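# Push the marker's odd-coloured end into the desk stand

## Task

Put the end of the marker that has a different colour into the hole of the desk stand and push it in until it stops. The stand is loose, so at the end it must be upright on the desk with nothing supporting it, and the marker must stay inserted without the robot holding anything in place. Then open the gripper and move the arm away.

## Robot and tools

Robot: two 7-joint arms, left_arm and right_arm, each with a parallel two-finger gripper. The names are labels only and do not match sides of any image. Something may occasionally tug a held part or nudge a loose object. Nothing may leave the table, and the arms must not collide or press on each other hard.

Frame: one shared scene frame, in metres. The origin sits on the table top midway between the arms. +z is up, +x points out across the table, and left_arm stands on the +y side. Orientations are quaternions written w first (qw, qx, qy, qz). Each gripper's fingers point along its own +z axis and close along its own y axis. The reported end_effector_position is the spot between the finger pads when shut, roughly 2 cm short of the fingertips; closing pushes the tips about 10 mm further along +z. Reported hand positions can be off, more so at long reach.

The 16-number row: every movement command is a row of 16 plain numbers covering both arms, even if one arm is meant to stay still. Order: left_arm x, y, z, qw, qx, qy, qz, opening, then right_arm x, y, z, qw, qx, qy, qz, opening. x, y, z are an absolute goal position for the gripper's end_effector_position in metres in the scene frame, and the quaternion is an absolute goal orientation in the same frame, so each arm's part is a pose, not an offset. Opening runs from -1 (closed) to +1 (fully open, 0.084 m). To keep an arm still, resend the exact position and quaternion from the last result before it stopped moving, with its intended opening; to hold an orientation, reuse the same quaternion in every row rather than copying drifted readings.

execute_actions(actions): a list of actions run in turn. Each action is a table of up to 15 rows, one per control step of 1/30 s; a short table repeats its final row to fill 15 steps. An empty list just returns the current state and images. Each target must lie within 0.6 m of that gripper's position at the start of the action along each of the gripper's current axes, otherwise the action is rejected for both arms; a malformed action, or a first action failing this check against the last reported state, rejects the whole call. Every step, the commanded pose is clipped to at most 70 mm and 16 degrees from the measured pose, so a distant goal takes several actions; after an action the arm only goes as far as its last clipped pose, so keep commanding. Position takes priority over orientation when both cannot be met.

move(target, speed, blocking): target is one 16-number row as above. Each gripper follows a straight line to its pose, turning the shorter way; all paths finish together, lasting 0.5 to 10 s, and stop after 10 s even if short. speed is the path's top speed in m/s, 0.002 to 0.5 (default 0.25); rotation is capped at twice that value in rad/s. Paths ignore obstacles and the other arm. Grippers lag, may wander, and can exceed speed, especially with a nearly straight arm. Faster contact hits harder; aiming past a contact presses harder. The opening is applied when the move begins. blocking=false returns after 0.5 s while motion continues; until a result shows the move ended, other moves and execute_actions are refused, so use wait or stop.

wait(seconds): 0 to 10; lets the sim run with arms holding their last command, and returns early when a running move ends. stop(): brakes the running move; the arm needs room to brake and the fingers keep moving. zoom_image(camera, region): region is [x0, y0, x1, y1] in pixels of that camera's full image, (0,0) top-left, at most 504 by 504. Cameras: cam_head_left, cam_head_right, cam_high, cam_low, cam_left_wrist, cam_right_wrist, each 672x504. finished_scene(scene): pass the current scene's number; it ends the scene irreversibly and reports success, so call it only once the marker is seated, the stand stands alone and the gripper has let go and moved clear.

Reading results: each arm line gives gripper position, quaternion, and linear/angular velocities. grip_measured is the measured finger opening on the command scale; to keep a hold, command an opening clearly below it (lower squeezes harder, up to about 24 N per pad for objects up to about 6 cm). Sending grip_measured itself still squeezes lightly; wide parts may slip. A fast close can press extra hard. 'Hand target' lines show the pose each controller is now heading for. 'pose unreachable' means the clearance check altered or blocked that arm's command. Step readings list positions at some steps; HELD plus an arm label marks steps where that arm's command was held back. A move adds a 'move:' line with its ending (done, off_target, moving, held, fault) and active limits: limits=paced means the sent pose was clipped; limits=held means some steps were blocked, after which the arm may jump faster than speed. If only one arm is named, the other finished at rest. Distances to each pose are also given.

Hazards: joint ranges (rad) base to gripper: waist -6.283 to 6.283, shoulder -2.059 to 2.094, upper arm roll -6.283 to 6.283, elbow -0.192 to 3.927, forearm roll -6.283 to 6.283, wrist pitch -1.693 to 3.142, wrist roll -6.283 to 6.283. Load limits (N m): waist 47.5, shoulder 47.5, upper arm roll 28.5, elbow 28.5, forearm roll 28.5, wrist pitch 19, wrist roll 19, held weight included. Hitting one causes a TORQUE FAULT: the arm backs off that joint, freezes 10 s and drops the rest of the call. Holding loads heats motors: MOTOR HOT appears from 65 °C, and at 80 °C the arm is braked until cool (OVER-TEMPERATURE FAULT). Torque readings include offsets and noise and are nonzero in free air. Avoid drops, slips, slams, hard pushes and tipping the stand; insert gently and release cleanly.

Each tool is called after "Call:" in YAML: its name, and indented under it one key for each argument.

## Session

Call:
execute_actions:
  actions: []

Scene clock: 0.00 s.
left_arm: end_effector_position=(+0.5185, +0.5152, +0.1303) grip_measured=+1.00 end_effector_quat_wxyz=(+0.229, -0.286, +0.895, +0.255) end_effector_velocity=(-0.000, +0.000, -0.000) end_effector_angular_velocity=(-0.001, -0.001, +0.001) | right_arm: end_effector_position=(+0.2729, -0.3968, +0.1190) grip_measured=+1.00 end_effector_quat_wxyz=(-0.192, +0.722, +0.664, -0.020) end_effector_velocity=(-0.000, +0.001, +0.000) end_effector_angular_velocity=(+0.001, +0.000, +0.003)
Joint positions: left_arm=[ 0.205  0.218 -0.108  0.949  1.177  0.627  1.768  0.084] | right_arm=[-0.167  0.005 -0.253  0.814  0.129  1.184 -1.965  0.084]
Joint velocities: left_arm=[-0.     0.     0.    -0.    -0.001 -0.    -0.001 -0.   ] | right_arm=[ 0.001 -0.001  0.001 -0.    -0.     0.001 -0.001  0.   ]
Joint torques (N m, as the arm reports them, + toward a larger angle): no reading
Motor temperatures (°C, as the motors report them): left_arm=[36 35 32 33 33 35 34] | right_arm=[32 33 34 32 34 36 35]
Hand target (left_arm): +0.519, +0.515, +0.130; +0.229, -0.286, +0.895, +0.255
Hand target (right_arm): +0.273, -0.397, +0.119; -0.192, +0.722, +0.664, -0.020
camera_calibration (this result's frames):
cam_left_wrist: T_world_to_cam=[[-0.638689, 0.71123, 0.293648, -0.0382244], [0.714441, 0.406415, 0.569562, -0.586142], [0.285747, 0.573567, -0.767704, -0.206916], [0, 0, 0, 1]] pos_world=[0.453476, 0.384083, 0.186219]
cam_right_wrist: T_world_to_cam=[[0.951861, -0.0326462, -0.304788, -0.203255], [-0.103711, -0.969972, -0.219998, -0.267508], [-0.288453, 0.241017, -0.926663, 0.413938], [0, 0, 0, 1]] pos_world=[0.285128, -0.365876, 0.26278]

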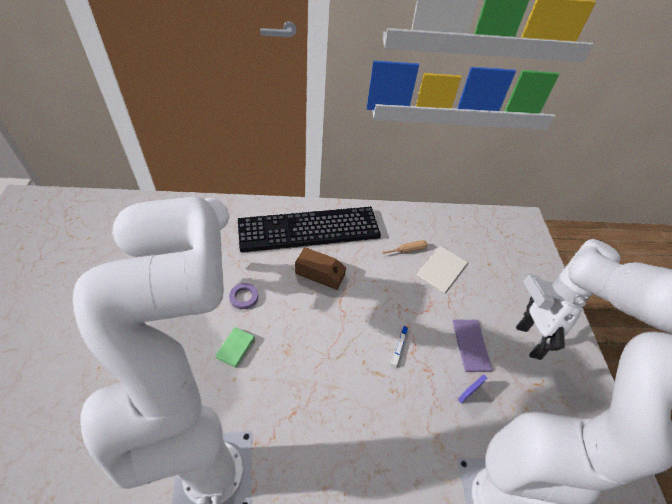

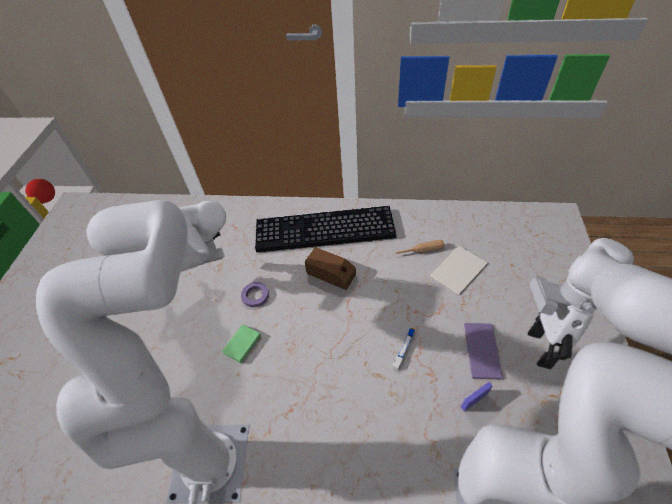

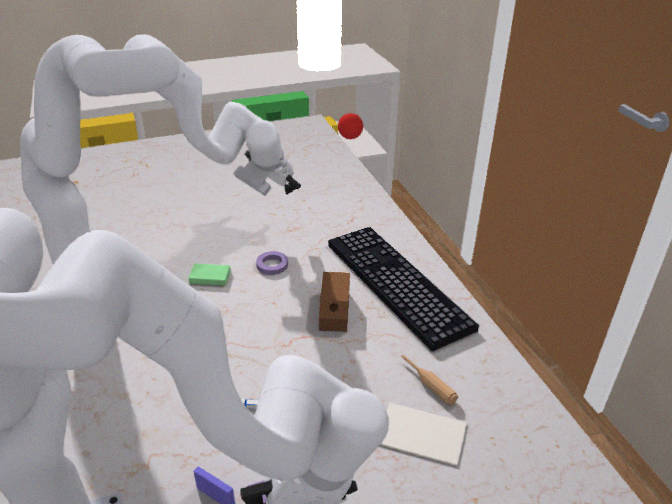

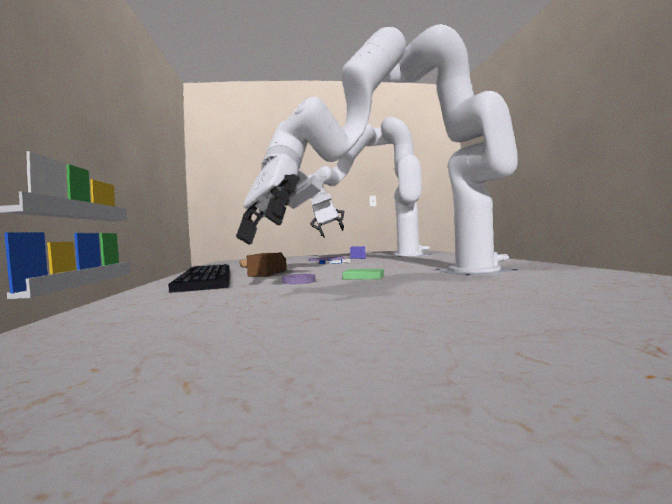

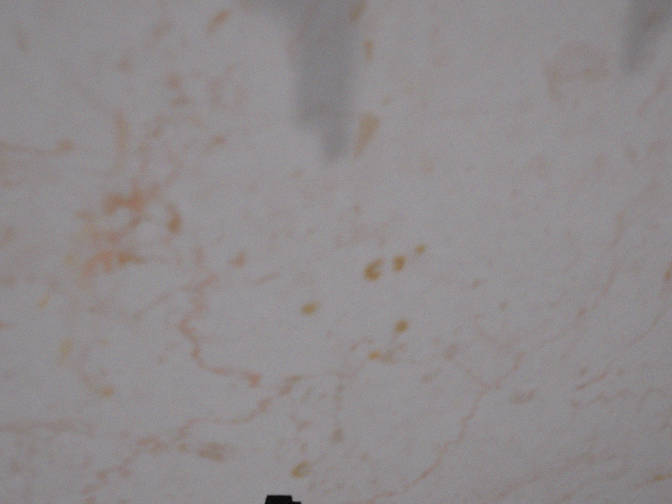

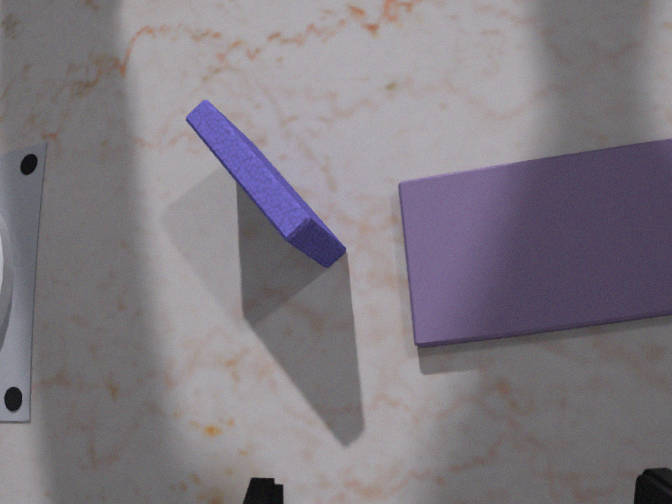

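Call:
zoom_image:
  camera: "cam_head_left"
  region: [280, 235, 430, 380]

Call:
zoom_image:
  camera: "cam_head_right"
  region: [295, 240, 370, 300]

Region (280, 235, 430, 380) of cam_head_left's 672x504 image, scaled by 3.360, with more detail than that image has; it fills the top 487 rows of this view, and the rest is white.

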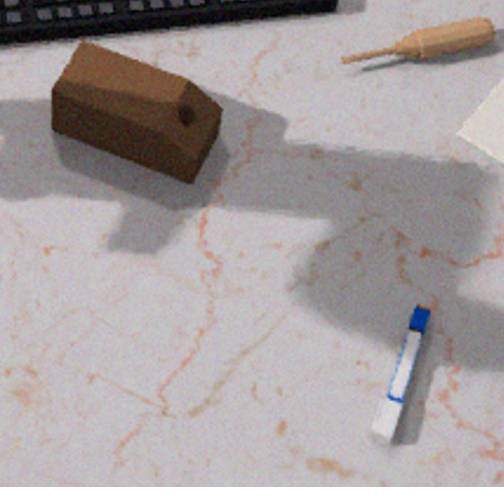

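Region (295, 240, 370, 300) of cam_head_right's 672x504 image, scaled by 6.720, with more detail than that image has; it fills the top 403 rows of this view, and the rest is white.

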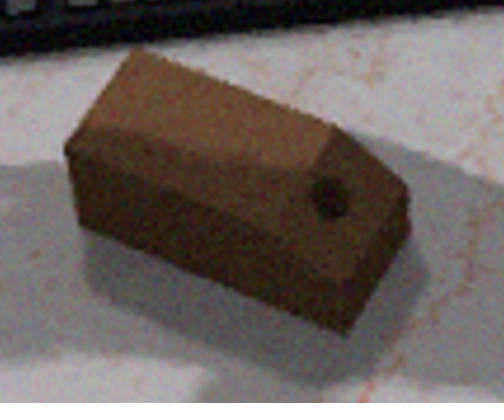

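Call:
move:
  target: [0.572,0.16,0.14,0.1163,0.8234,0.5246,-0.1825,1, 0.262,-0.087,0.09,0.045,0.955,-0.203,0.2117,0]
  speed: 0.4

Scene clock: 14.50 s.
left_arm: end_effector_position=(+0.5708, +0.1609, +0.1408) grip_measured=+1.00 end_effector_quat_wxyz=(+0.117, +0.822, +0.527, -0.182) end_effector_velocity=(+0.001, +0.000, +0.000) end_effector_angular_velocity=(+0.001, +0.006, -0.004) | right_arm: end_effector_position=(+0.2610, -0.0882, +0.0901) grip_measured=-0.01 end_effector_quat_wxyz=(+0.046, +0.955, -0.203, +0.211) end_effector_velocity=(+0.000, +0.002, +0.001) end_effector_angular_velocity=(-0.007, +0.000, -0.005)
Joint positions: left_arm=[ 0.471  0.868 -1.026  1.647  0.302  1.194  4.742  0.084] | right_arm=[-0.472 -0.566  1.343  0.383  0.327  0.419  1.006  0.044]
Joint velocities: left_arm=[-0.008  0.007  0.003  0.017  0.001  0.015  0.002  0.   ] | right_arm=[-0.012 -0.005  0.013  0.012 -0.005  0.014  0.011  0.   ]
Joint torques (N m, as the arm reports them, + toward a larger angle): left_arm=[ -0.03 -27.38 -18.7    8.74  -0.28  -1.     0.03] | right_arm=[-1.26  1.15 -8.8   8.94  1.32 -1.29  0.91]
Motor temperatures (°C, as the motors report them): left_arm=[36 36 33 34 33 35 34] | right_arm=[32 34 34 34 34 36 35]
Hand target (left_arm): +0.571, +0.161, +0.141; +0.117, +0.822, +0.527, -0.182
Hand target (right_arm): +0.261, -0.088, +0.090; +0.046, +0.955, -0.203, +0.211
Off the commanded pose (left_arm): 0.002 m, 0 deg.
Off the commanded pose (right_arm): 0.002 m, 0 deg.
move: done; limits=paced
camera_calibration (this result's frames):
cam_left_wrist: T_world_to_cam=[[0.913024, -0.406587, -0.0327622, -0.415803], [-0.35423, -0.830146, 0.430556, 0.343054], [-0.202256, -0.381503, -0.901969, 0.440534], [0, 0, 0, 1]] pos_world=[0.590259, 0.28379, 0.236021]
cam_right_wrist: T_world_to_cam=[[-0.396661, -0.917955, 0.00433057, 0.0554364], [-0.837238, 0.35984, -0.411761, 0.350305], [0.376419, -0.166955, -0.911282, 0.0984665], [0, 0, 0, 1]] pos_world=[0.278213, -0.0587262, 0.233732]

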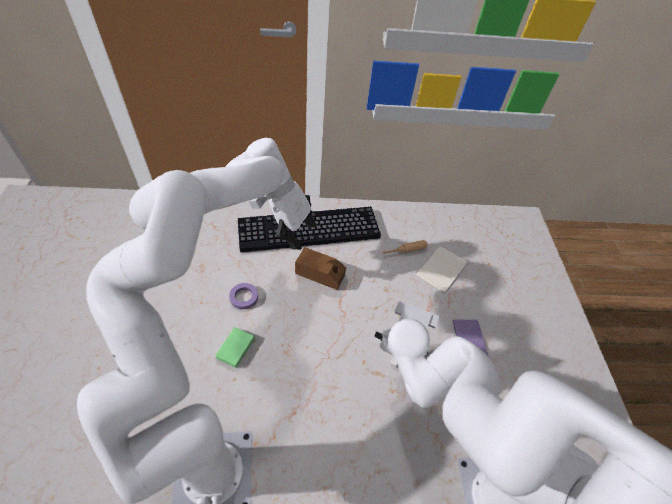

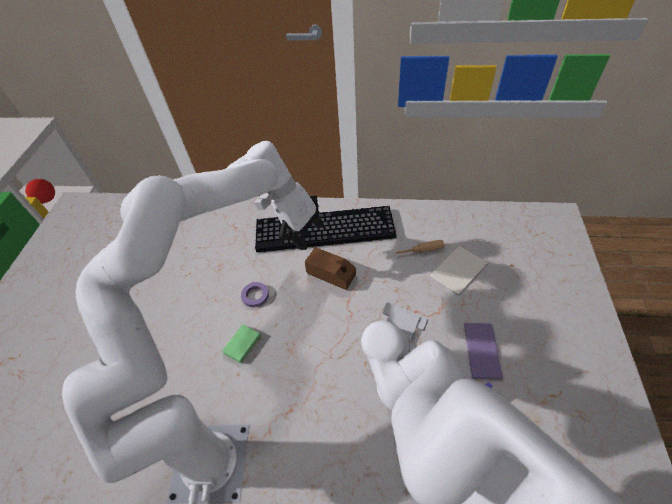

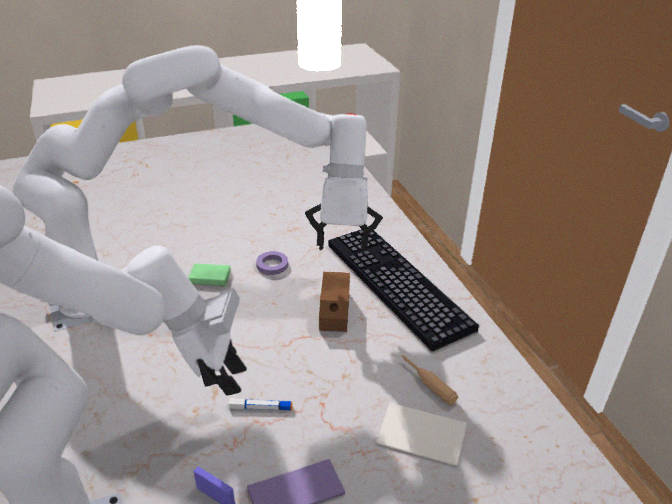

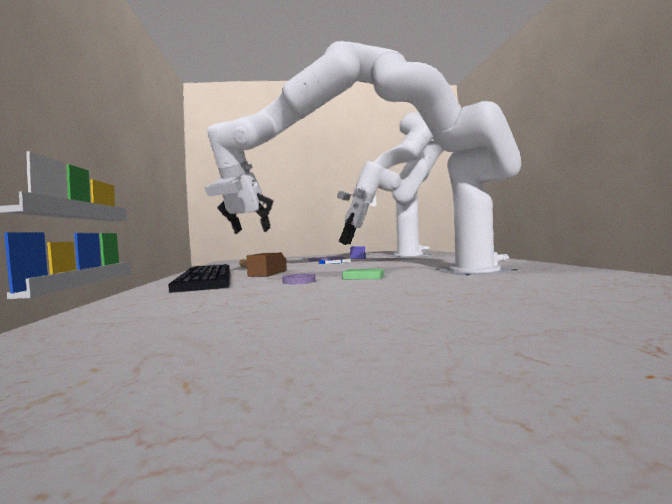

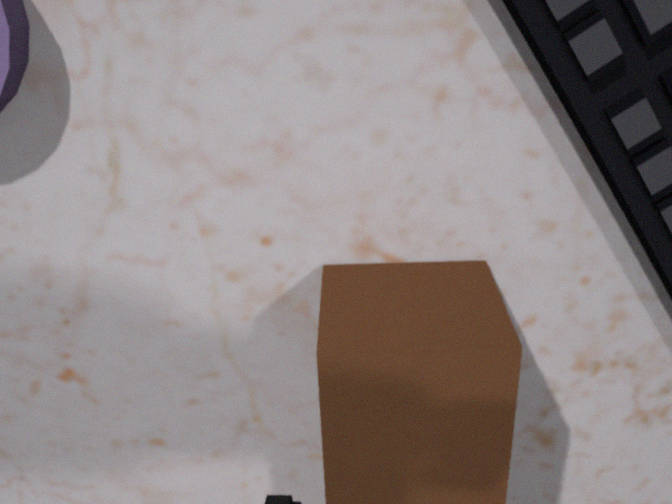

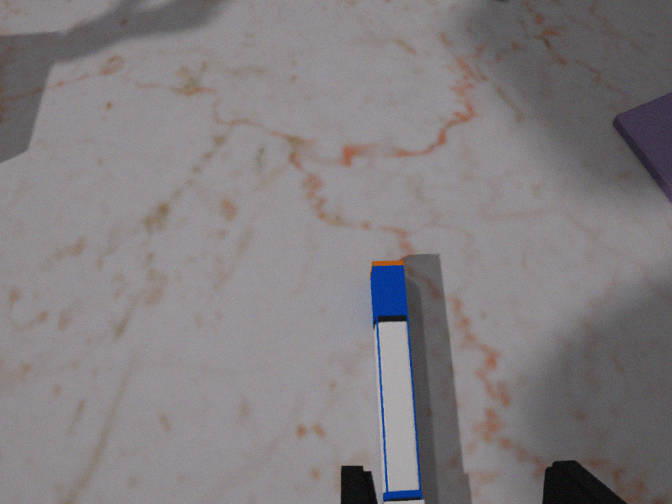

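Call:
move:
  target: [0.550,0.140,0.048,0.1163,0.8234,0.5246,-0.1825,1, 0.255,-0.0766,0.04,0.0404,0.9592,-0.1821,0.2126,0]
  speed: 0.15

Call:
zoom_image:
  camera: "cam_low"
  region: [300, 225, 380, 280]

Scene clock: 28.07 s.
left_arm: end_effector_position=(+0.5503, +0.1400, +0.0482) grip_measured=+1.00 end_effector_quat_wxyz=(+0.116, +0.823, +0.525, -0.182) end_effector_velocity=(-0.001, -0.002, -0.001) end_effector_angular_velocity=(-0.001, +0.001, -0.003) | right_arm: end_effector_position=(+0.2549, -0.0767, +0.0406) grip_measured=-0.01 end_effector_quat_wxyz=(+0.040, +0.959, -0.182, +0.213) end_effector_velocity=(+0.001, +0.001, -0.002) end_effector_angular_velocity=(-0.002, -0.000, +0.005)
Joint positions: left_arm=[ 0.441  0.957 -0.953  1.497  0.375  0.972  4.724  0.084] | right_arm=[-0.762 -0.486  1.694  0.368  0.267  0.212  1.103  0.044]
Joint velocities: left_arm=[-0.003  0.002  0.001 -0.001  0.    -0.001  0.    -0.   ] | right_arm=[-0.026 -0.001  0.027  0.005 -0.003 -0.008  0.002 -0.   ]
Joint torques (N m, as the arm reports them, + toward a larger angle): left_arm=[ -0.71 -27.32 -19.78   7.69   0.29  -1.29  -0.29] | right_arm=[-1.76  3.39 -8.29  7.74  1.68 -1.4   0.81]
Motor temperatures (°C, as the motors report them): left_arm=[36 36 34 34 33 35 34] | right_arm=[32 33 34 34 34 37 35]
Hand target (left_arm): +0.550, +0.140, +0.048; +0.116, +0.823, +0.525, -0.183
Hand target (right_arm): +0.255, -0.077, +0.040; +0.040, +0.959, -0.182, +0.213
Off the commanded pose (left_arm): 0.000 m, 0 deg.
Off the commanded pose (right_arm): 0.001 m, 0 deg.
move: done
camera_calibration (this result's frames):
cam_left_wrist: T_world_to_cam=[[0.910703, -0.411778, -0.032522, -0.406639], [-0.359078, -0.828141, 0.430402, 0.360766], [-0.204163, -0.38029, -0.902051, 0.345799], [0, 0, 0, 1]] pos_world=[0.57047, 0.262824, 0.14343]
cam_right_wrist: T_world_to_cam=[[-0.356061, -0.934461, 0.0018043, 0.0523107], [-0.851189, 0.323533, -0.413285, 0.321513], [0.385615, -0.14869, -0.9106, 0.0565703], [0, 0, 0, 1]] pos_world=[0.27048, -0.0467265, 0.184295]

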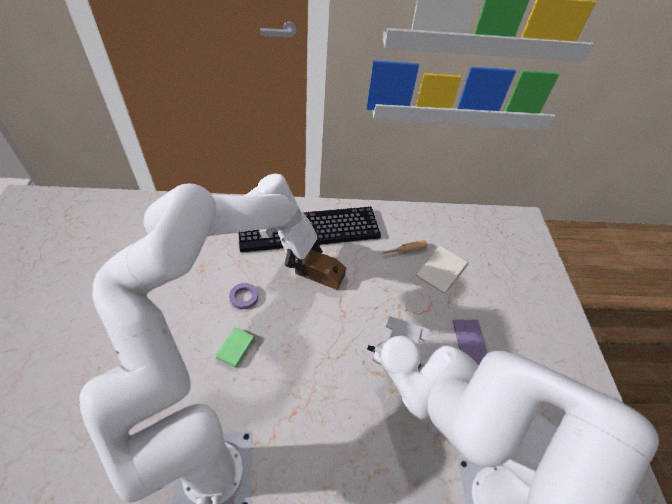

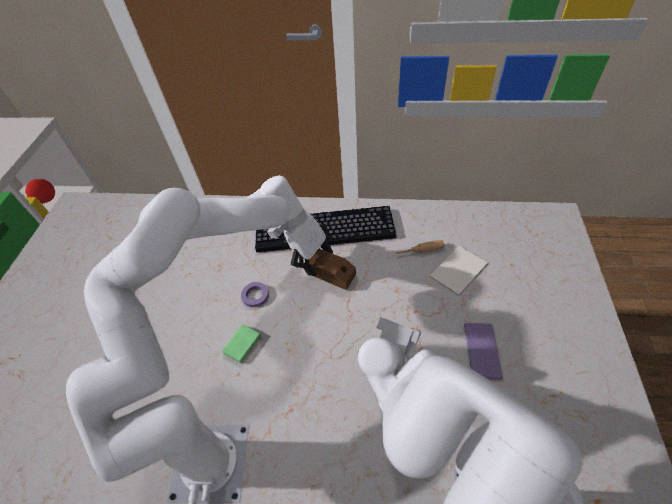

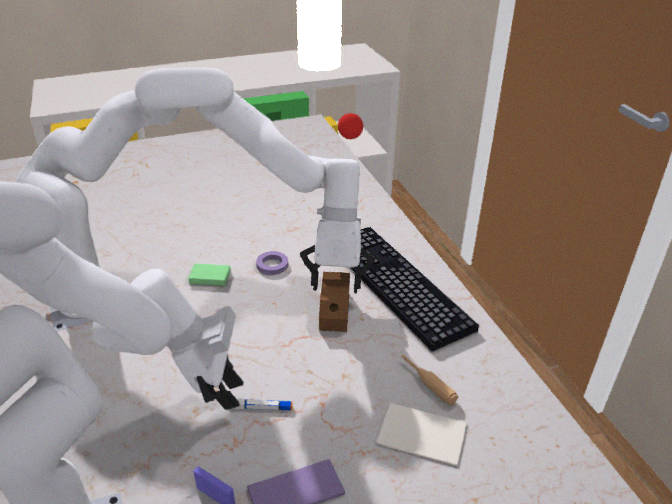

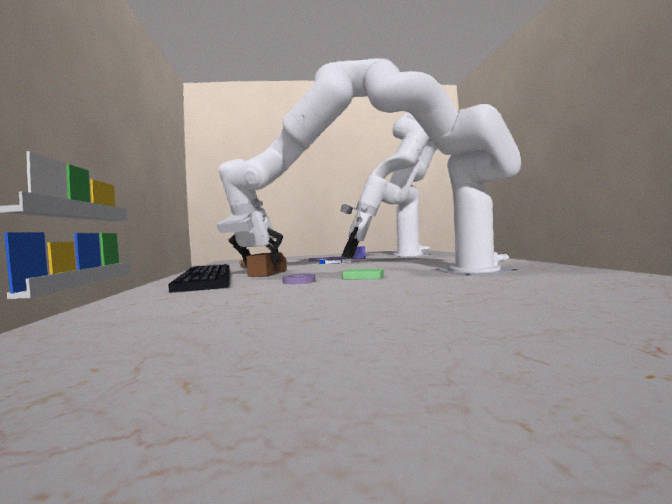

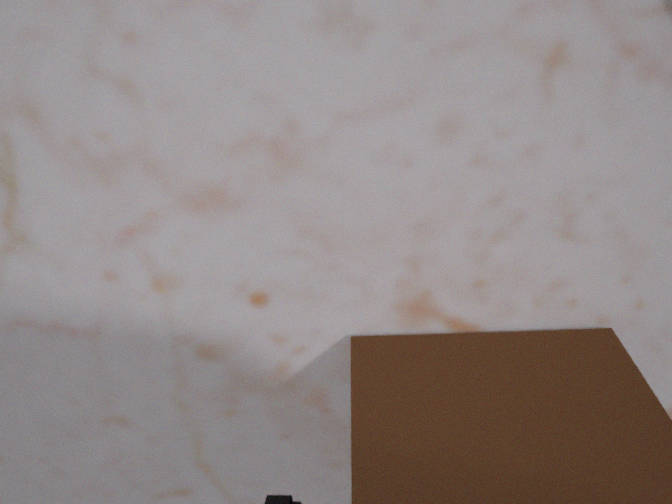

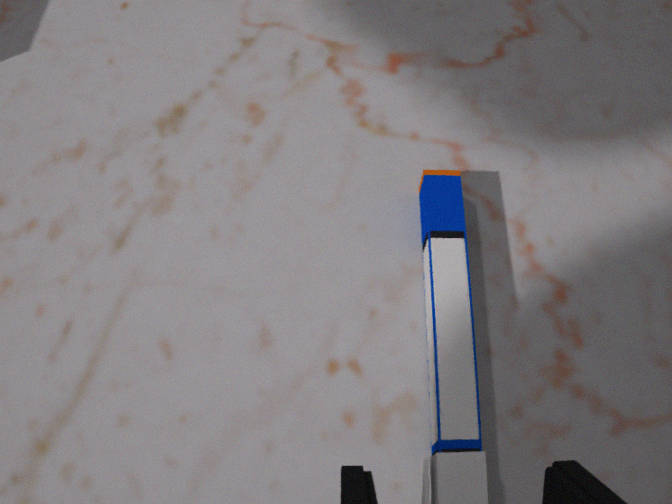

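Region (300, 225, 380, 280) of cam_low's 672x504 image, scaled by 6.300, with more detail than that image has; it fills the top 346 rows of this view, and the rest is white.

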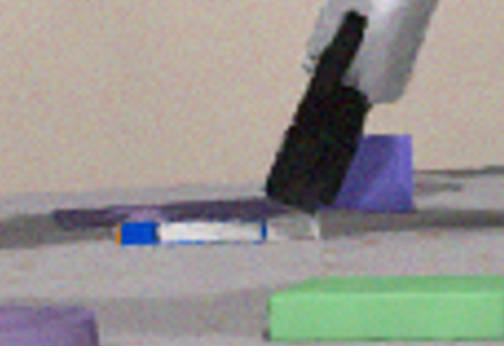

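Call:
move:
  target: [0.550,0.140,0.048,0.1163,0.8234,0.5246,-0.1825,0.45, 0.257,-0.0796,0.027,0.0404,0.9592,-0.1821,0.2126,-0.35]
  speed: 0.04

Call:
zoom_image:
  camera: "cam_low"
  region: [300, 225, 380, 280]

Scene clock: 31.73 s.
left_arm: end_effector_position=(+0.5501, +0.1400, +0.0481) grip_measured=+0.44 end_effector_quat_wxyz=(+0.116, +0.823, +0.525, -0.182) end_effector_velocity=(-0.000, -0.000, -0.000) end_effector_angular_velocity=(+0.001, +0.000, -0.001) | right_arm: end_effector_position=(+0.2570, -0.0796, +0.0274) grip_measured=-0.37 end_effector_quat_wxyz=(+0.040, +0.959, -0.182, +0.213) end_effector_velocity=(+0.001, +0.001, -0.002) end_effector_angular_velocity=(+0.003, -0.003, -0.001)
Joint positions: left_arm=[ 0.442  0.957 -0.953  1.497  0.375  0.971  4.724  0.063] | right_arm=[-0.881 -0.482  1.809  0.367  0.265  0.156  1.109  0.028]
Joint velocities: left_arm=[-0.    -0.    -0.    -0.     0.001  0.    -0.     0.   ] | right_arm=[-0.026 -0.001  0.025  0.003  0.    -0.013  0.004 -0.   ]
Joint torques (N m, as the arm reports them, + toward a larger angle): left_arm=[ -0.63 -26.74 -19.78   7.26   0.23  -0.95   0.13] | right_arm=[-1.39  4.71 -8.04  7.29  1.72 -1.19  1.07]
Motor temperatures (°C, as the motors report them): left_arm=[36 36 34 34 33 35 34] | right_arm=[32 33 34 34 34 37 35]
Hand target (left_arm): +0.550, +0.140, +0.048; +0.116, +0.823, +0.525, -0.182
Hand target (right_arm): +0.257, -0.080, +0.027; +0.040, +0.959, -0.182, +0.213
Off the commanded pose (left_arm): 0.000 m, 0 deg.
Off the commanded pose (right_arm): 0.000 m, 0 deg.
move: done
camera_calibration (this result's frames):
cam_left_wrist: T_world_to_cam=[[0.910633, -0.411931, -0.0325793, -0.406423], [-0.359188, -0.82808, 0.430427, 0.360785], [-0.204285, -0.380259, -0.902037, 0.345698], [0, 0, 0, 1]] pos_world=[0.570313, 0.262796, 0.1433]
cam_right_wrist: T_world_to_cam=[[-0.355847, -0.934542, 0.00188776, 0.0502831], [-0.851451, 0.323375, -0.412867, 0.318748], [0.385232, -0.148525, -0.910789, 0.0434442], [0, 0, 0, 1]] pos_world=[0.272555, -0.0496308, 0.171074]

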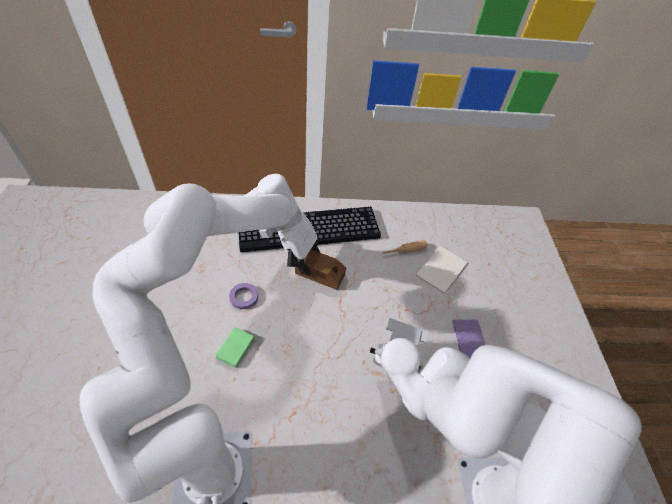

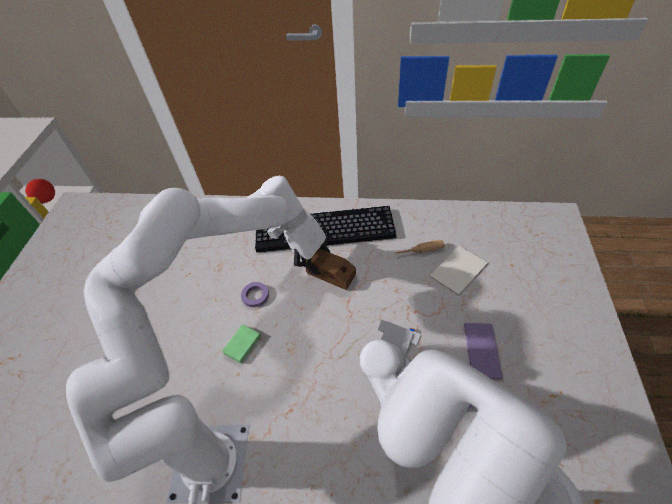

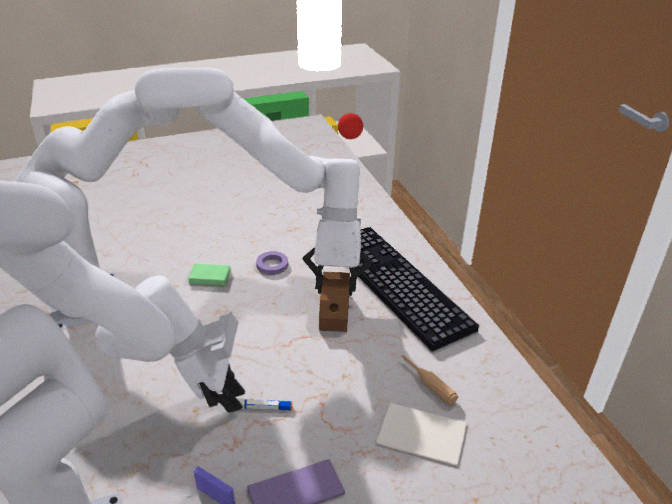

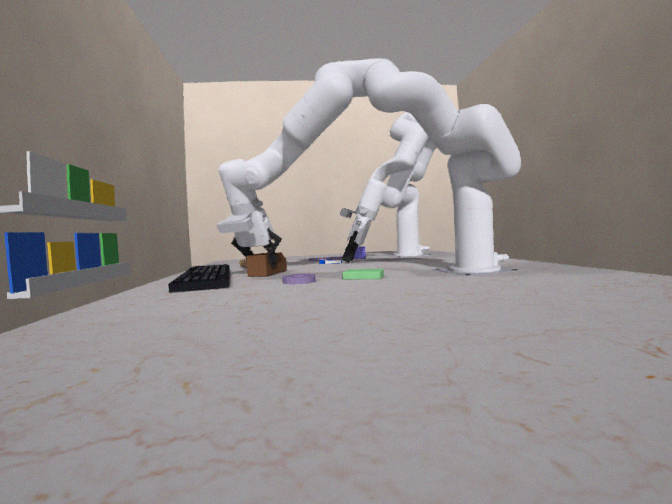

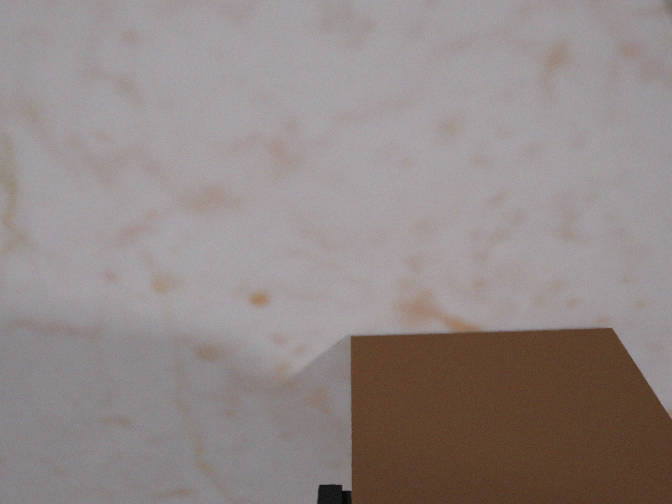

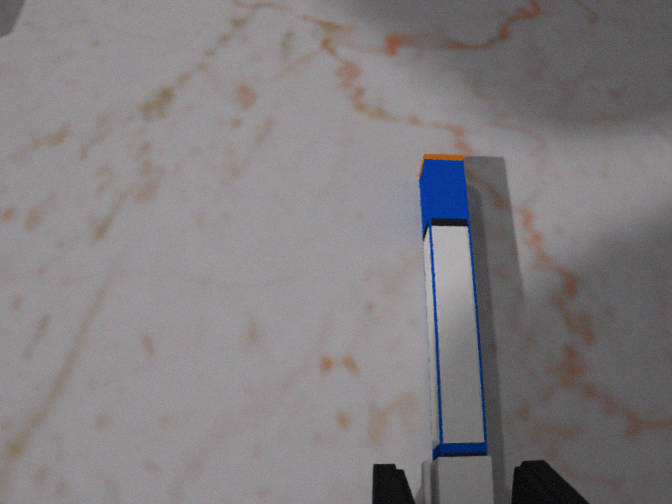

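Region (300, 225, 380, 280) of cam_low's 672x504 image, scaled by 6.300, with more detail than that image has; it fills the top 346 rows of this view, and the rest is white.

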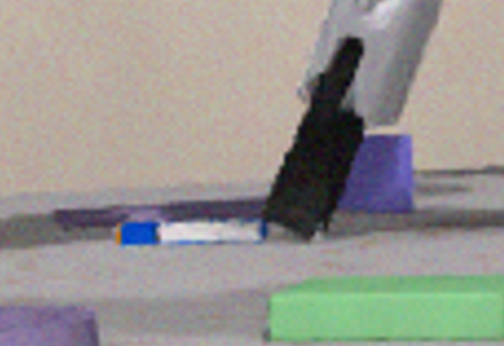

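Call:
execute_actions:
  actions:
    - [[0.550,0.140,0.048,0.1163,0.8234,0.5246,-0.1825,0.3, 0.257,-0.0796,0.0252,0.0404,0.9592,-0.1821,0.2126,-0.5],[0.550,0.140,0.048,0.1163,0.8234,0.5246,-0.1825,0.3, 0.257,-0.0796,0.0252,0.0404,0.9592,-0.1821,0.2126,-0.5],[0.550,0.140,0.048,0.1163,0.8234,0.5246,-0.1825,0.3, 0.257,-0.0796,0.0252,0.0404,0.9592,-0.1821,0.2126,-0.5],[0.550,0.140,0.048,0.1163,0.8234,0.5246,-0.1825,0.3, 0.257,-0.0796,0.0252,0.0404,0.9592,-0.1821,0.2126,-0.5],[0.550,0.140,0.048,0.1163,0.8234,0.5246,-0.1825,0.3, 0.257,-0.0796,0.0252,0.0404,0.9592,-0.1821,0.2126,-0.55],[0.550,0.140,0.048,0.1163,0.8234,0.5246,-0.1825,0.3, 0.257,-0.0796,0.0252,0.0404,0.9592,-0.1821,0.2126,-0.55],[0.550,0.140,0.048,0.1163,0.8234,0.5246,-0.1825,0.3, 0.257,-0.0796,0.0252,0.0404,0.9592,-0.1821,0.2126,-0.6],[0.550,0.140,0.048,0.1163,0.8234,0.5246,-0.1825,0.3, 0.257,-0.0796,0.0252,0.0404,0.9592,-0.1821,0.2126,-0.6],[0.550,0.140,0.048,0.1163,0.8234,0.5246,-0.1825,0.3, 0.257,-0.0796,0.0252,0.0404,0.9592,-0.1821,0.2126,-0.7]]
    - [[0.550,0.140,0.048,0.1163,0.8234,0.5246,-0.1825,0, 0.257,-0.0796,0.0252,0.0404,0.9592,-0.1821,0.2126,-1]]
    - [[0.550,0.140,0.048,0.1163,0.8234,0.5246,-0.1825,0, 0.257,-0.0796,0.03,0.0404,0.9592,-0.1821,0.2126,-1],[0.550,0.140,0.048,0.1163,0.8234,0.5246,-0.1825,0, 0.257,-0.0796,0.034,0.0404,0.9592,-0.1821,0.2126,-1],[0.550,0.140,0.048,0.1163,0.8234,0.5246,-0.1825,0, 0.257,-0.0796,0.038,0.0404,0.9592,-0.1821,0.2126,-1],[0.550,0.140,0.048,0.1163,0.8234,0.5246,-0.1825,0, 0.257,-0.0796,0.042,0.0404,0.9592,-0.1821,0.2126,-1]]

Call:
move:
  target: [0.550,0.140,0.048,0.1163,0.8234,0.5246,-0.1825,0, 0.455,-0.07,0.11,-0.1163,0.8234,0.5246,0.1825,-1]
  speed: 0.3

Scene clock: 46.97 s.
left_arm: end_effector_position=(+0.5501, +0.1400, +0.0480) grip_measured=+0.42 end_effector_quat_wxyz=(+0.116, +0.823, +0.525, -0.182) end_effector_velocity=(-0.000, +0.000, -0.001) end_effector_angular_velocity=(+0.001, +0.001, -0.000) | right_arm: end_effector_position=(+0.2574, -0.0793, +0.0406) grip_measured=-0.64 end_effector_quat_wxyz=(+0.040, +0.959, -0.182, +0.212) end_effector_velocity=(-0.004, -0.002, +0.011) end_effector_angular_velocity=(-0.004, +0.000, -0.002)
Joint positions: left_arm=[ 0.442  0.957 -0.953  1.497  0.375  0.972  4.724  0.062] | right_arm=[-0.775 -0.481  1.693  0.366  0.26   0.205  1.095  0.016]
Joint velocities: left_arm=[-0.     0.     0.001 -0.001  0.     0.    -0.     0.   ] | right_arm=[ 0.117 -0.007 -0.111 -0.013  0.006  0.045 -0.009  0.   ]
Joint torques (N m, as the arm reports them, + toward a larger angle): left_arm=[ -0.6  -26.15 -18.17   6.38   0.47  -0.61   0.13] | right_arm=[-2.92  4.44 -7.56  7.65  1.42 -1.11  0.96]
Motor temperatures (°C, as the motors report them): left_arm=[36 37 35 34 33 34 34] | right_arm=[32 33 35 34 34 37 35]
Hand target (left_arm): +0.550, +0.140, +0.048; +0.116, +0.823, +0.525, -0.182
Hand target (right_arm): +0.257, -0.080, +0.042; +0.040, +0.959, -0.182, +0.212
Off the commanded pose (left_arm): 0.000 m, 0 deg.
Off the commanded pose (right_arm): 0.002 m, 0 deg.
Step readings (end_effector_position; steps 1 to 15: 1st action; 16 to 30: 2nd action; 31 to 45: 3rd action):
0: left_arm (+0.5500, +0.1400, +0.0480) | right_arm (+0.2570, -0.0796, +0.0271)
1: left_arm (+0.5501, +0.1400, +0.0481) | right_arm (+0.2570, -0.0796, +0.0271)
2: left_arm (+0.5502, +0.1400, +0.0481) | right_arm (+0.2571, -0.0795, +0.0269)
4: left_arm (+0.5501, +0.1400, +0.0481) | right_arm (+0.2570, -0.0796, +0.0262)
8: left_arm (+0.5501, +0.1400, +0.0481) | right_arm (+0.2570, -0.0797, +0.0255)
15: left_arm (+0.5501, +0.1400, +0.0481) | right_arm (+0.2571, -0.0795, +0.0253)
16: left_arm (+0.5501, +0.1400, +0.0481) | right_arm (+0.2571, -0.0795, +0.0253)
17: left_arm (+0.5501, +0.1400, +0.0481) | right_arm (+0.2571, -0.0795, +0.0253)
19: left_arm (+0.5501, +0.1400, +0.0481) | right_arm (+0.2571, -0.0795, +0.0253)
23: left_arm (+0.5501, +0.1400, +0.0481) | right_arm (+0.2571, -0.0795, +0.0253)
30: left_arm (+0.5501, +0.1400, +0.0481) | right_arm (+0.2571, -0.0795, +0.0252)
31: left_arm (+0.5501, +0.1400, +0.0481) | right_arm (+0.2571, -0.0796, +0.0253)
32: left_arm (+0.5501, +0.1400, +0.0481) | right_arm (+0.2570, -0.0797, +0.0257)
34: left_arm (+0.5501, +0.1400, +0.0481) | right_arm (+0.2571, -0.0799, +0.0279)
38: left_arm (+0.5501, +0.1400, +0.0481) | right_arm (+0.2586, -0.0788, +0.0352)
45: end_effector_position above
camera_calibration (this result's frames):
cam_left_wrist: T_world_to_cam=[[0.910593, -0.412003, -0.0327756, -0.406313], [-0.359178, -0.828084, 0.430428, 0.36079], [-0.204479, -0.380173, -0.902029, 0.345749], [0, 0, 0, 1]] pos_world=[0.570272, 0.262806, 0.143264]
cam_right_wrist: T_world_to_cam=[[-0.355476, -0.934683, 0.00197526, 0.0504883], [-0.851894, 0.323118, -0.412154, 0.324558], [0.384595, -0.148193, -0.911112, 0.0555345], [0, 0, 0, 1]] pos_world=[0.273078, -0.0494502, 0.184266]

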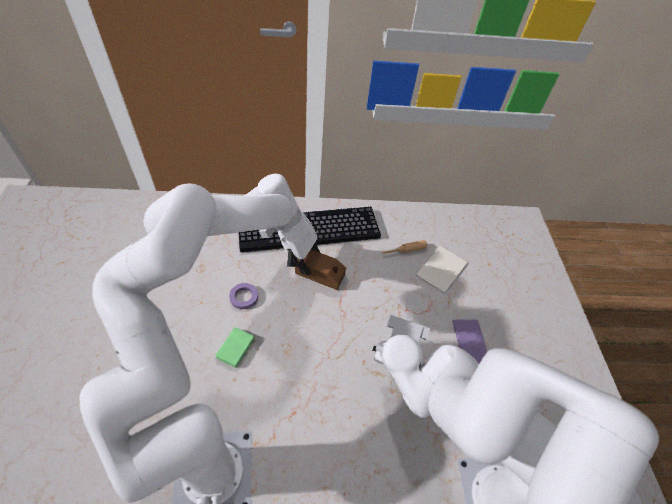

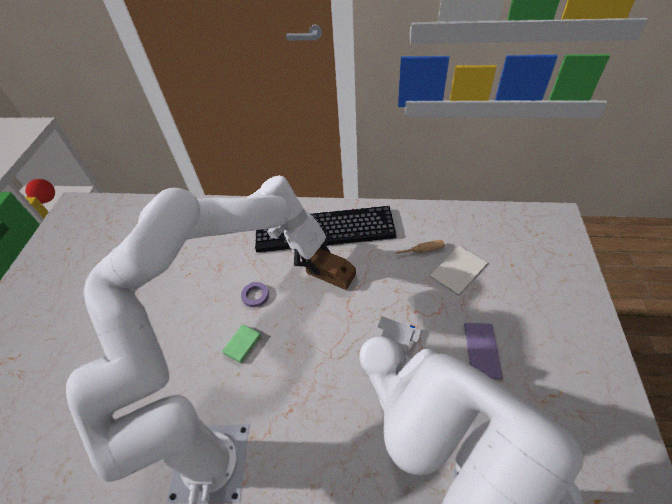

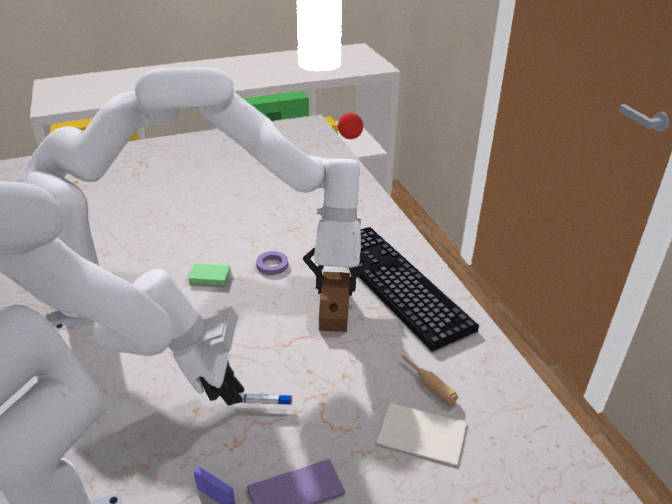

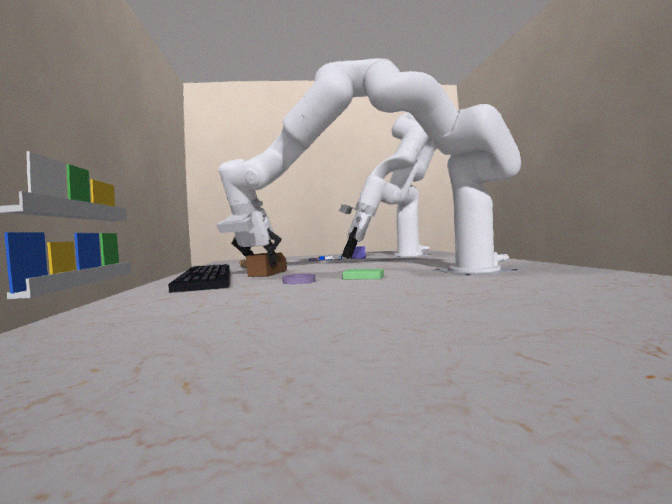

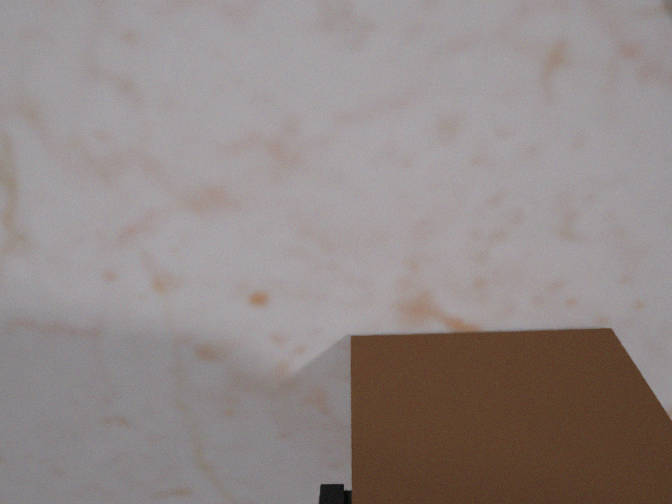

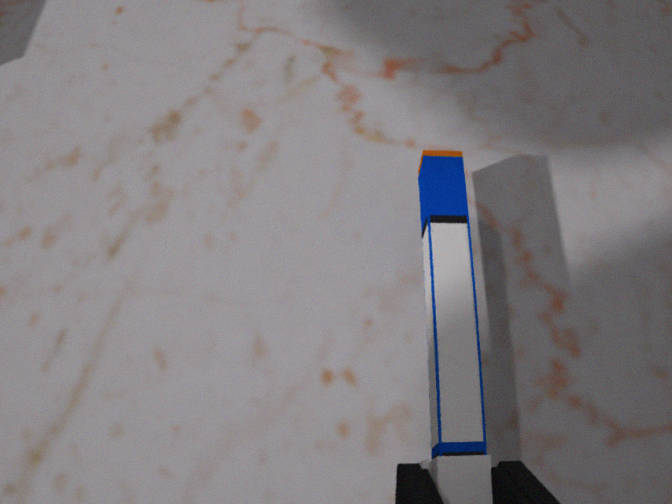

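Scene clock: 50.57 s.
left_arm: end_effector_position=(+0.5500, +0.1400, +0.0480) grip_measured=+0.42 end_effector_quat_wxyz=(+0.116, +0.823, +0.525, -0.182) end_effector_velocity=(+0.000, +0.001, +0.000) end_effector_angular_velocity=(-0.000, +0.000, +0.001) | right_arm: end_effector_position=(+0.4552, -0.0687, +0.1111) grip_measured=-0.64 end_effector_quat_wxyz=(-0.116, +0.823, +0.525, +0.184) end_effector_velocity=(+0.001, -0.002, +0.000) end_effector_angular_velocity=(+0.008, -0.000, +0.002)
Joint positions: left_arm=[ 0.442  0.957 -0.953  1.496  0.375  0.972  4.724  0.062] | right_arm=[-2.513 -0.261  2.841  0.979  0.792  0.539 -1.425  0.016]
Joint velocities: left_arm=[ 0.001 -0.    -0.     0.     0.     0.    -0.    -0.   ] | right_arm=[-0.011 -0.001  0.003  0.002  0.015  0.006 -0.021 -0.   ]
Joint torques (N m, as the arm reports them, + toward a larger angle): left_arm=[ -0.69 -25.38 -18.37   5.98   0.11  -0.51   0.17] | right_arm=[-0.79 16.18 -1.49 12.    0.68 -1.01  0.95]
Motor temperatures (°C, as the motors report them): left_arm=[36 37 35 34 33 34 34] | right_arm=[32 33 35 34 34 37 35]
Hand target (left_arm): +0.550, +0.140, +0.048; +0.116, +0.823, +0.525, -0.182
Hand target (right_arm): +0.455, -0.069, +0.111; -0.116, +0.823, +0.525, +0.184
Off the commanded pose (left_arm): 0.000 m, 0 deg.
Off the commanded pose (right_arm): 0.002 m, 0 deg.
move: done; limits=paced
camera_calibration (this result's frames):
cam_left_wrist: T_world_to_cam=[[0.910568, -0.41205, -0.0328781, -0.406253], [-0.359179, -0.828075, 0.430444, 0.360786], [-0.20459, -0.380139, -0.902018, 0.345762], [0, 0, 0, 1]] pos_world=[0.570247, 0.262799, 0.143229]
cam_right_wrist: T_world_to_cam=[[0.911671, -0.410889, 0.00519235, -0.41052], [-0.371998, -0.830616, -0.41436, 0.221251], [0.174569, 0.375829, -0.910098, 0.176753], [0, 0, 0, 1]] pos_world=[0.425708, -0.0513322, 0.254671]

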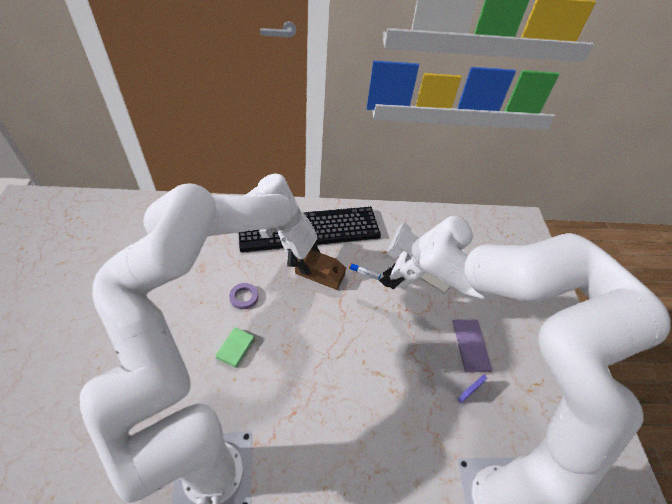

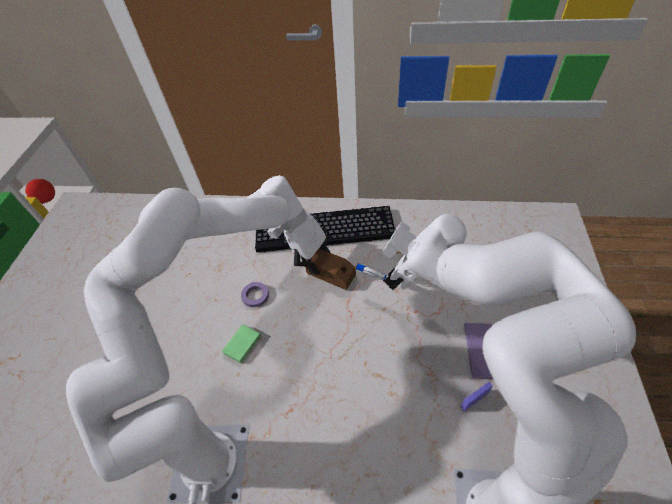

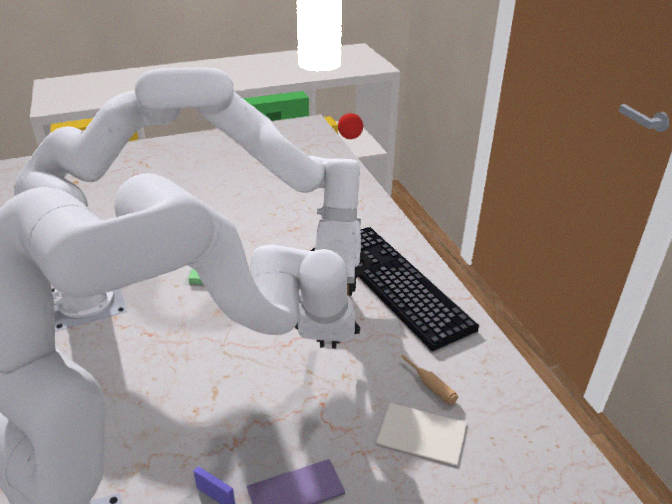

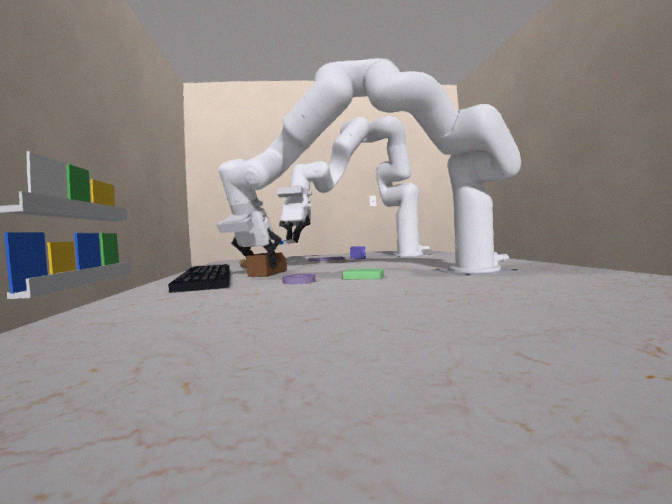

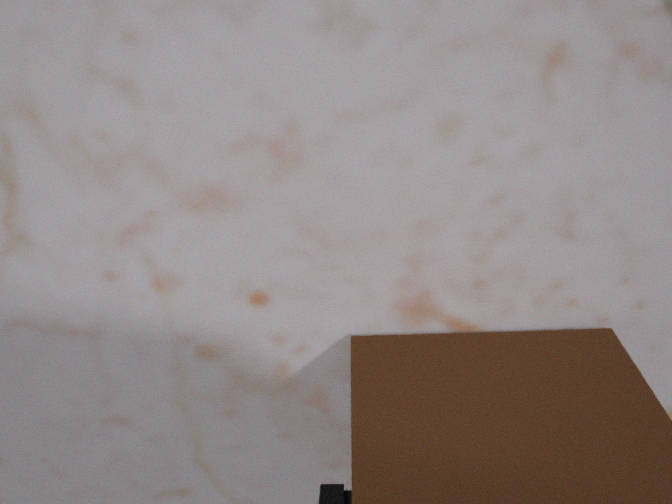

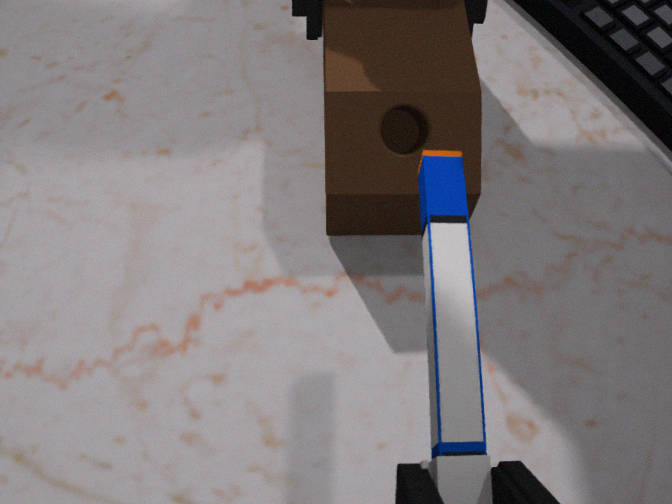

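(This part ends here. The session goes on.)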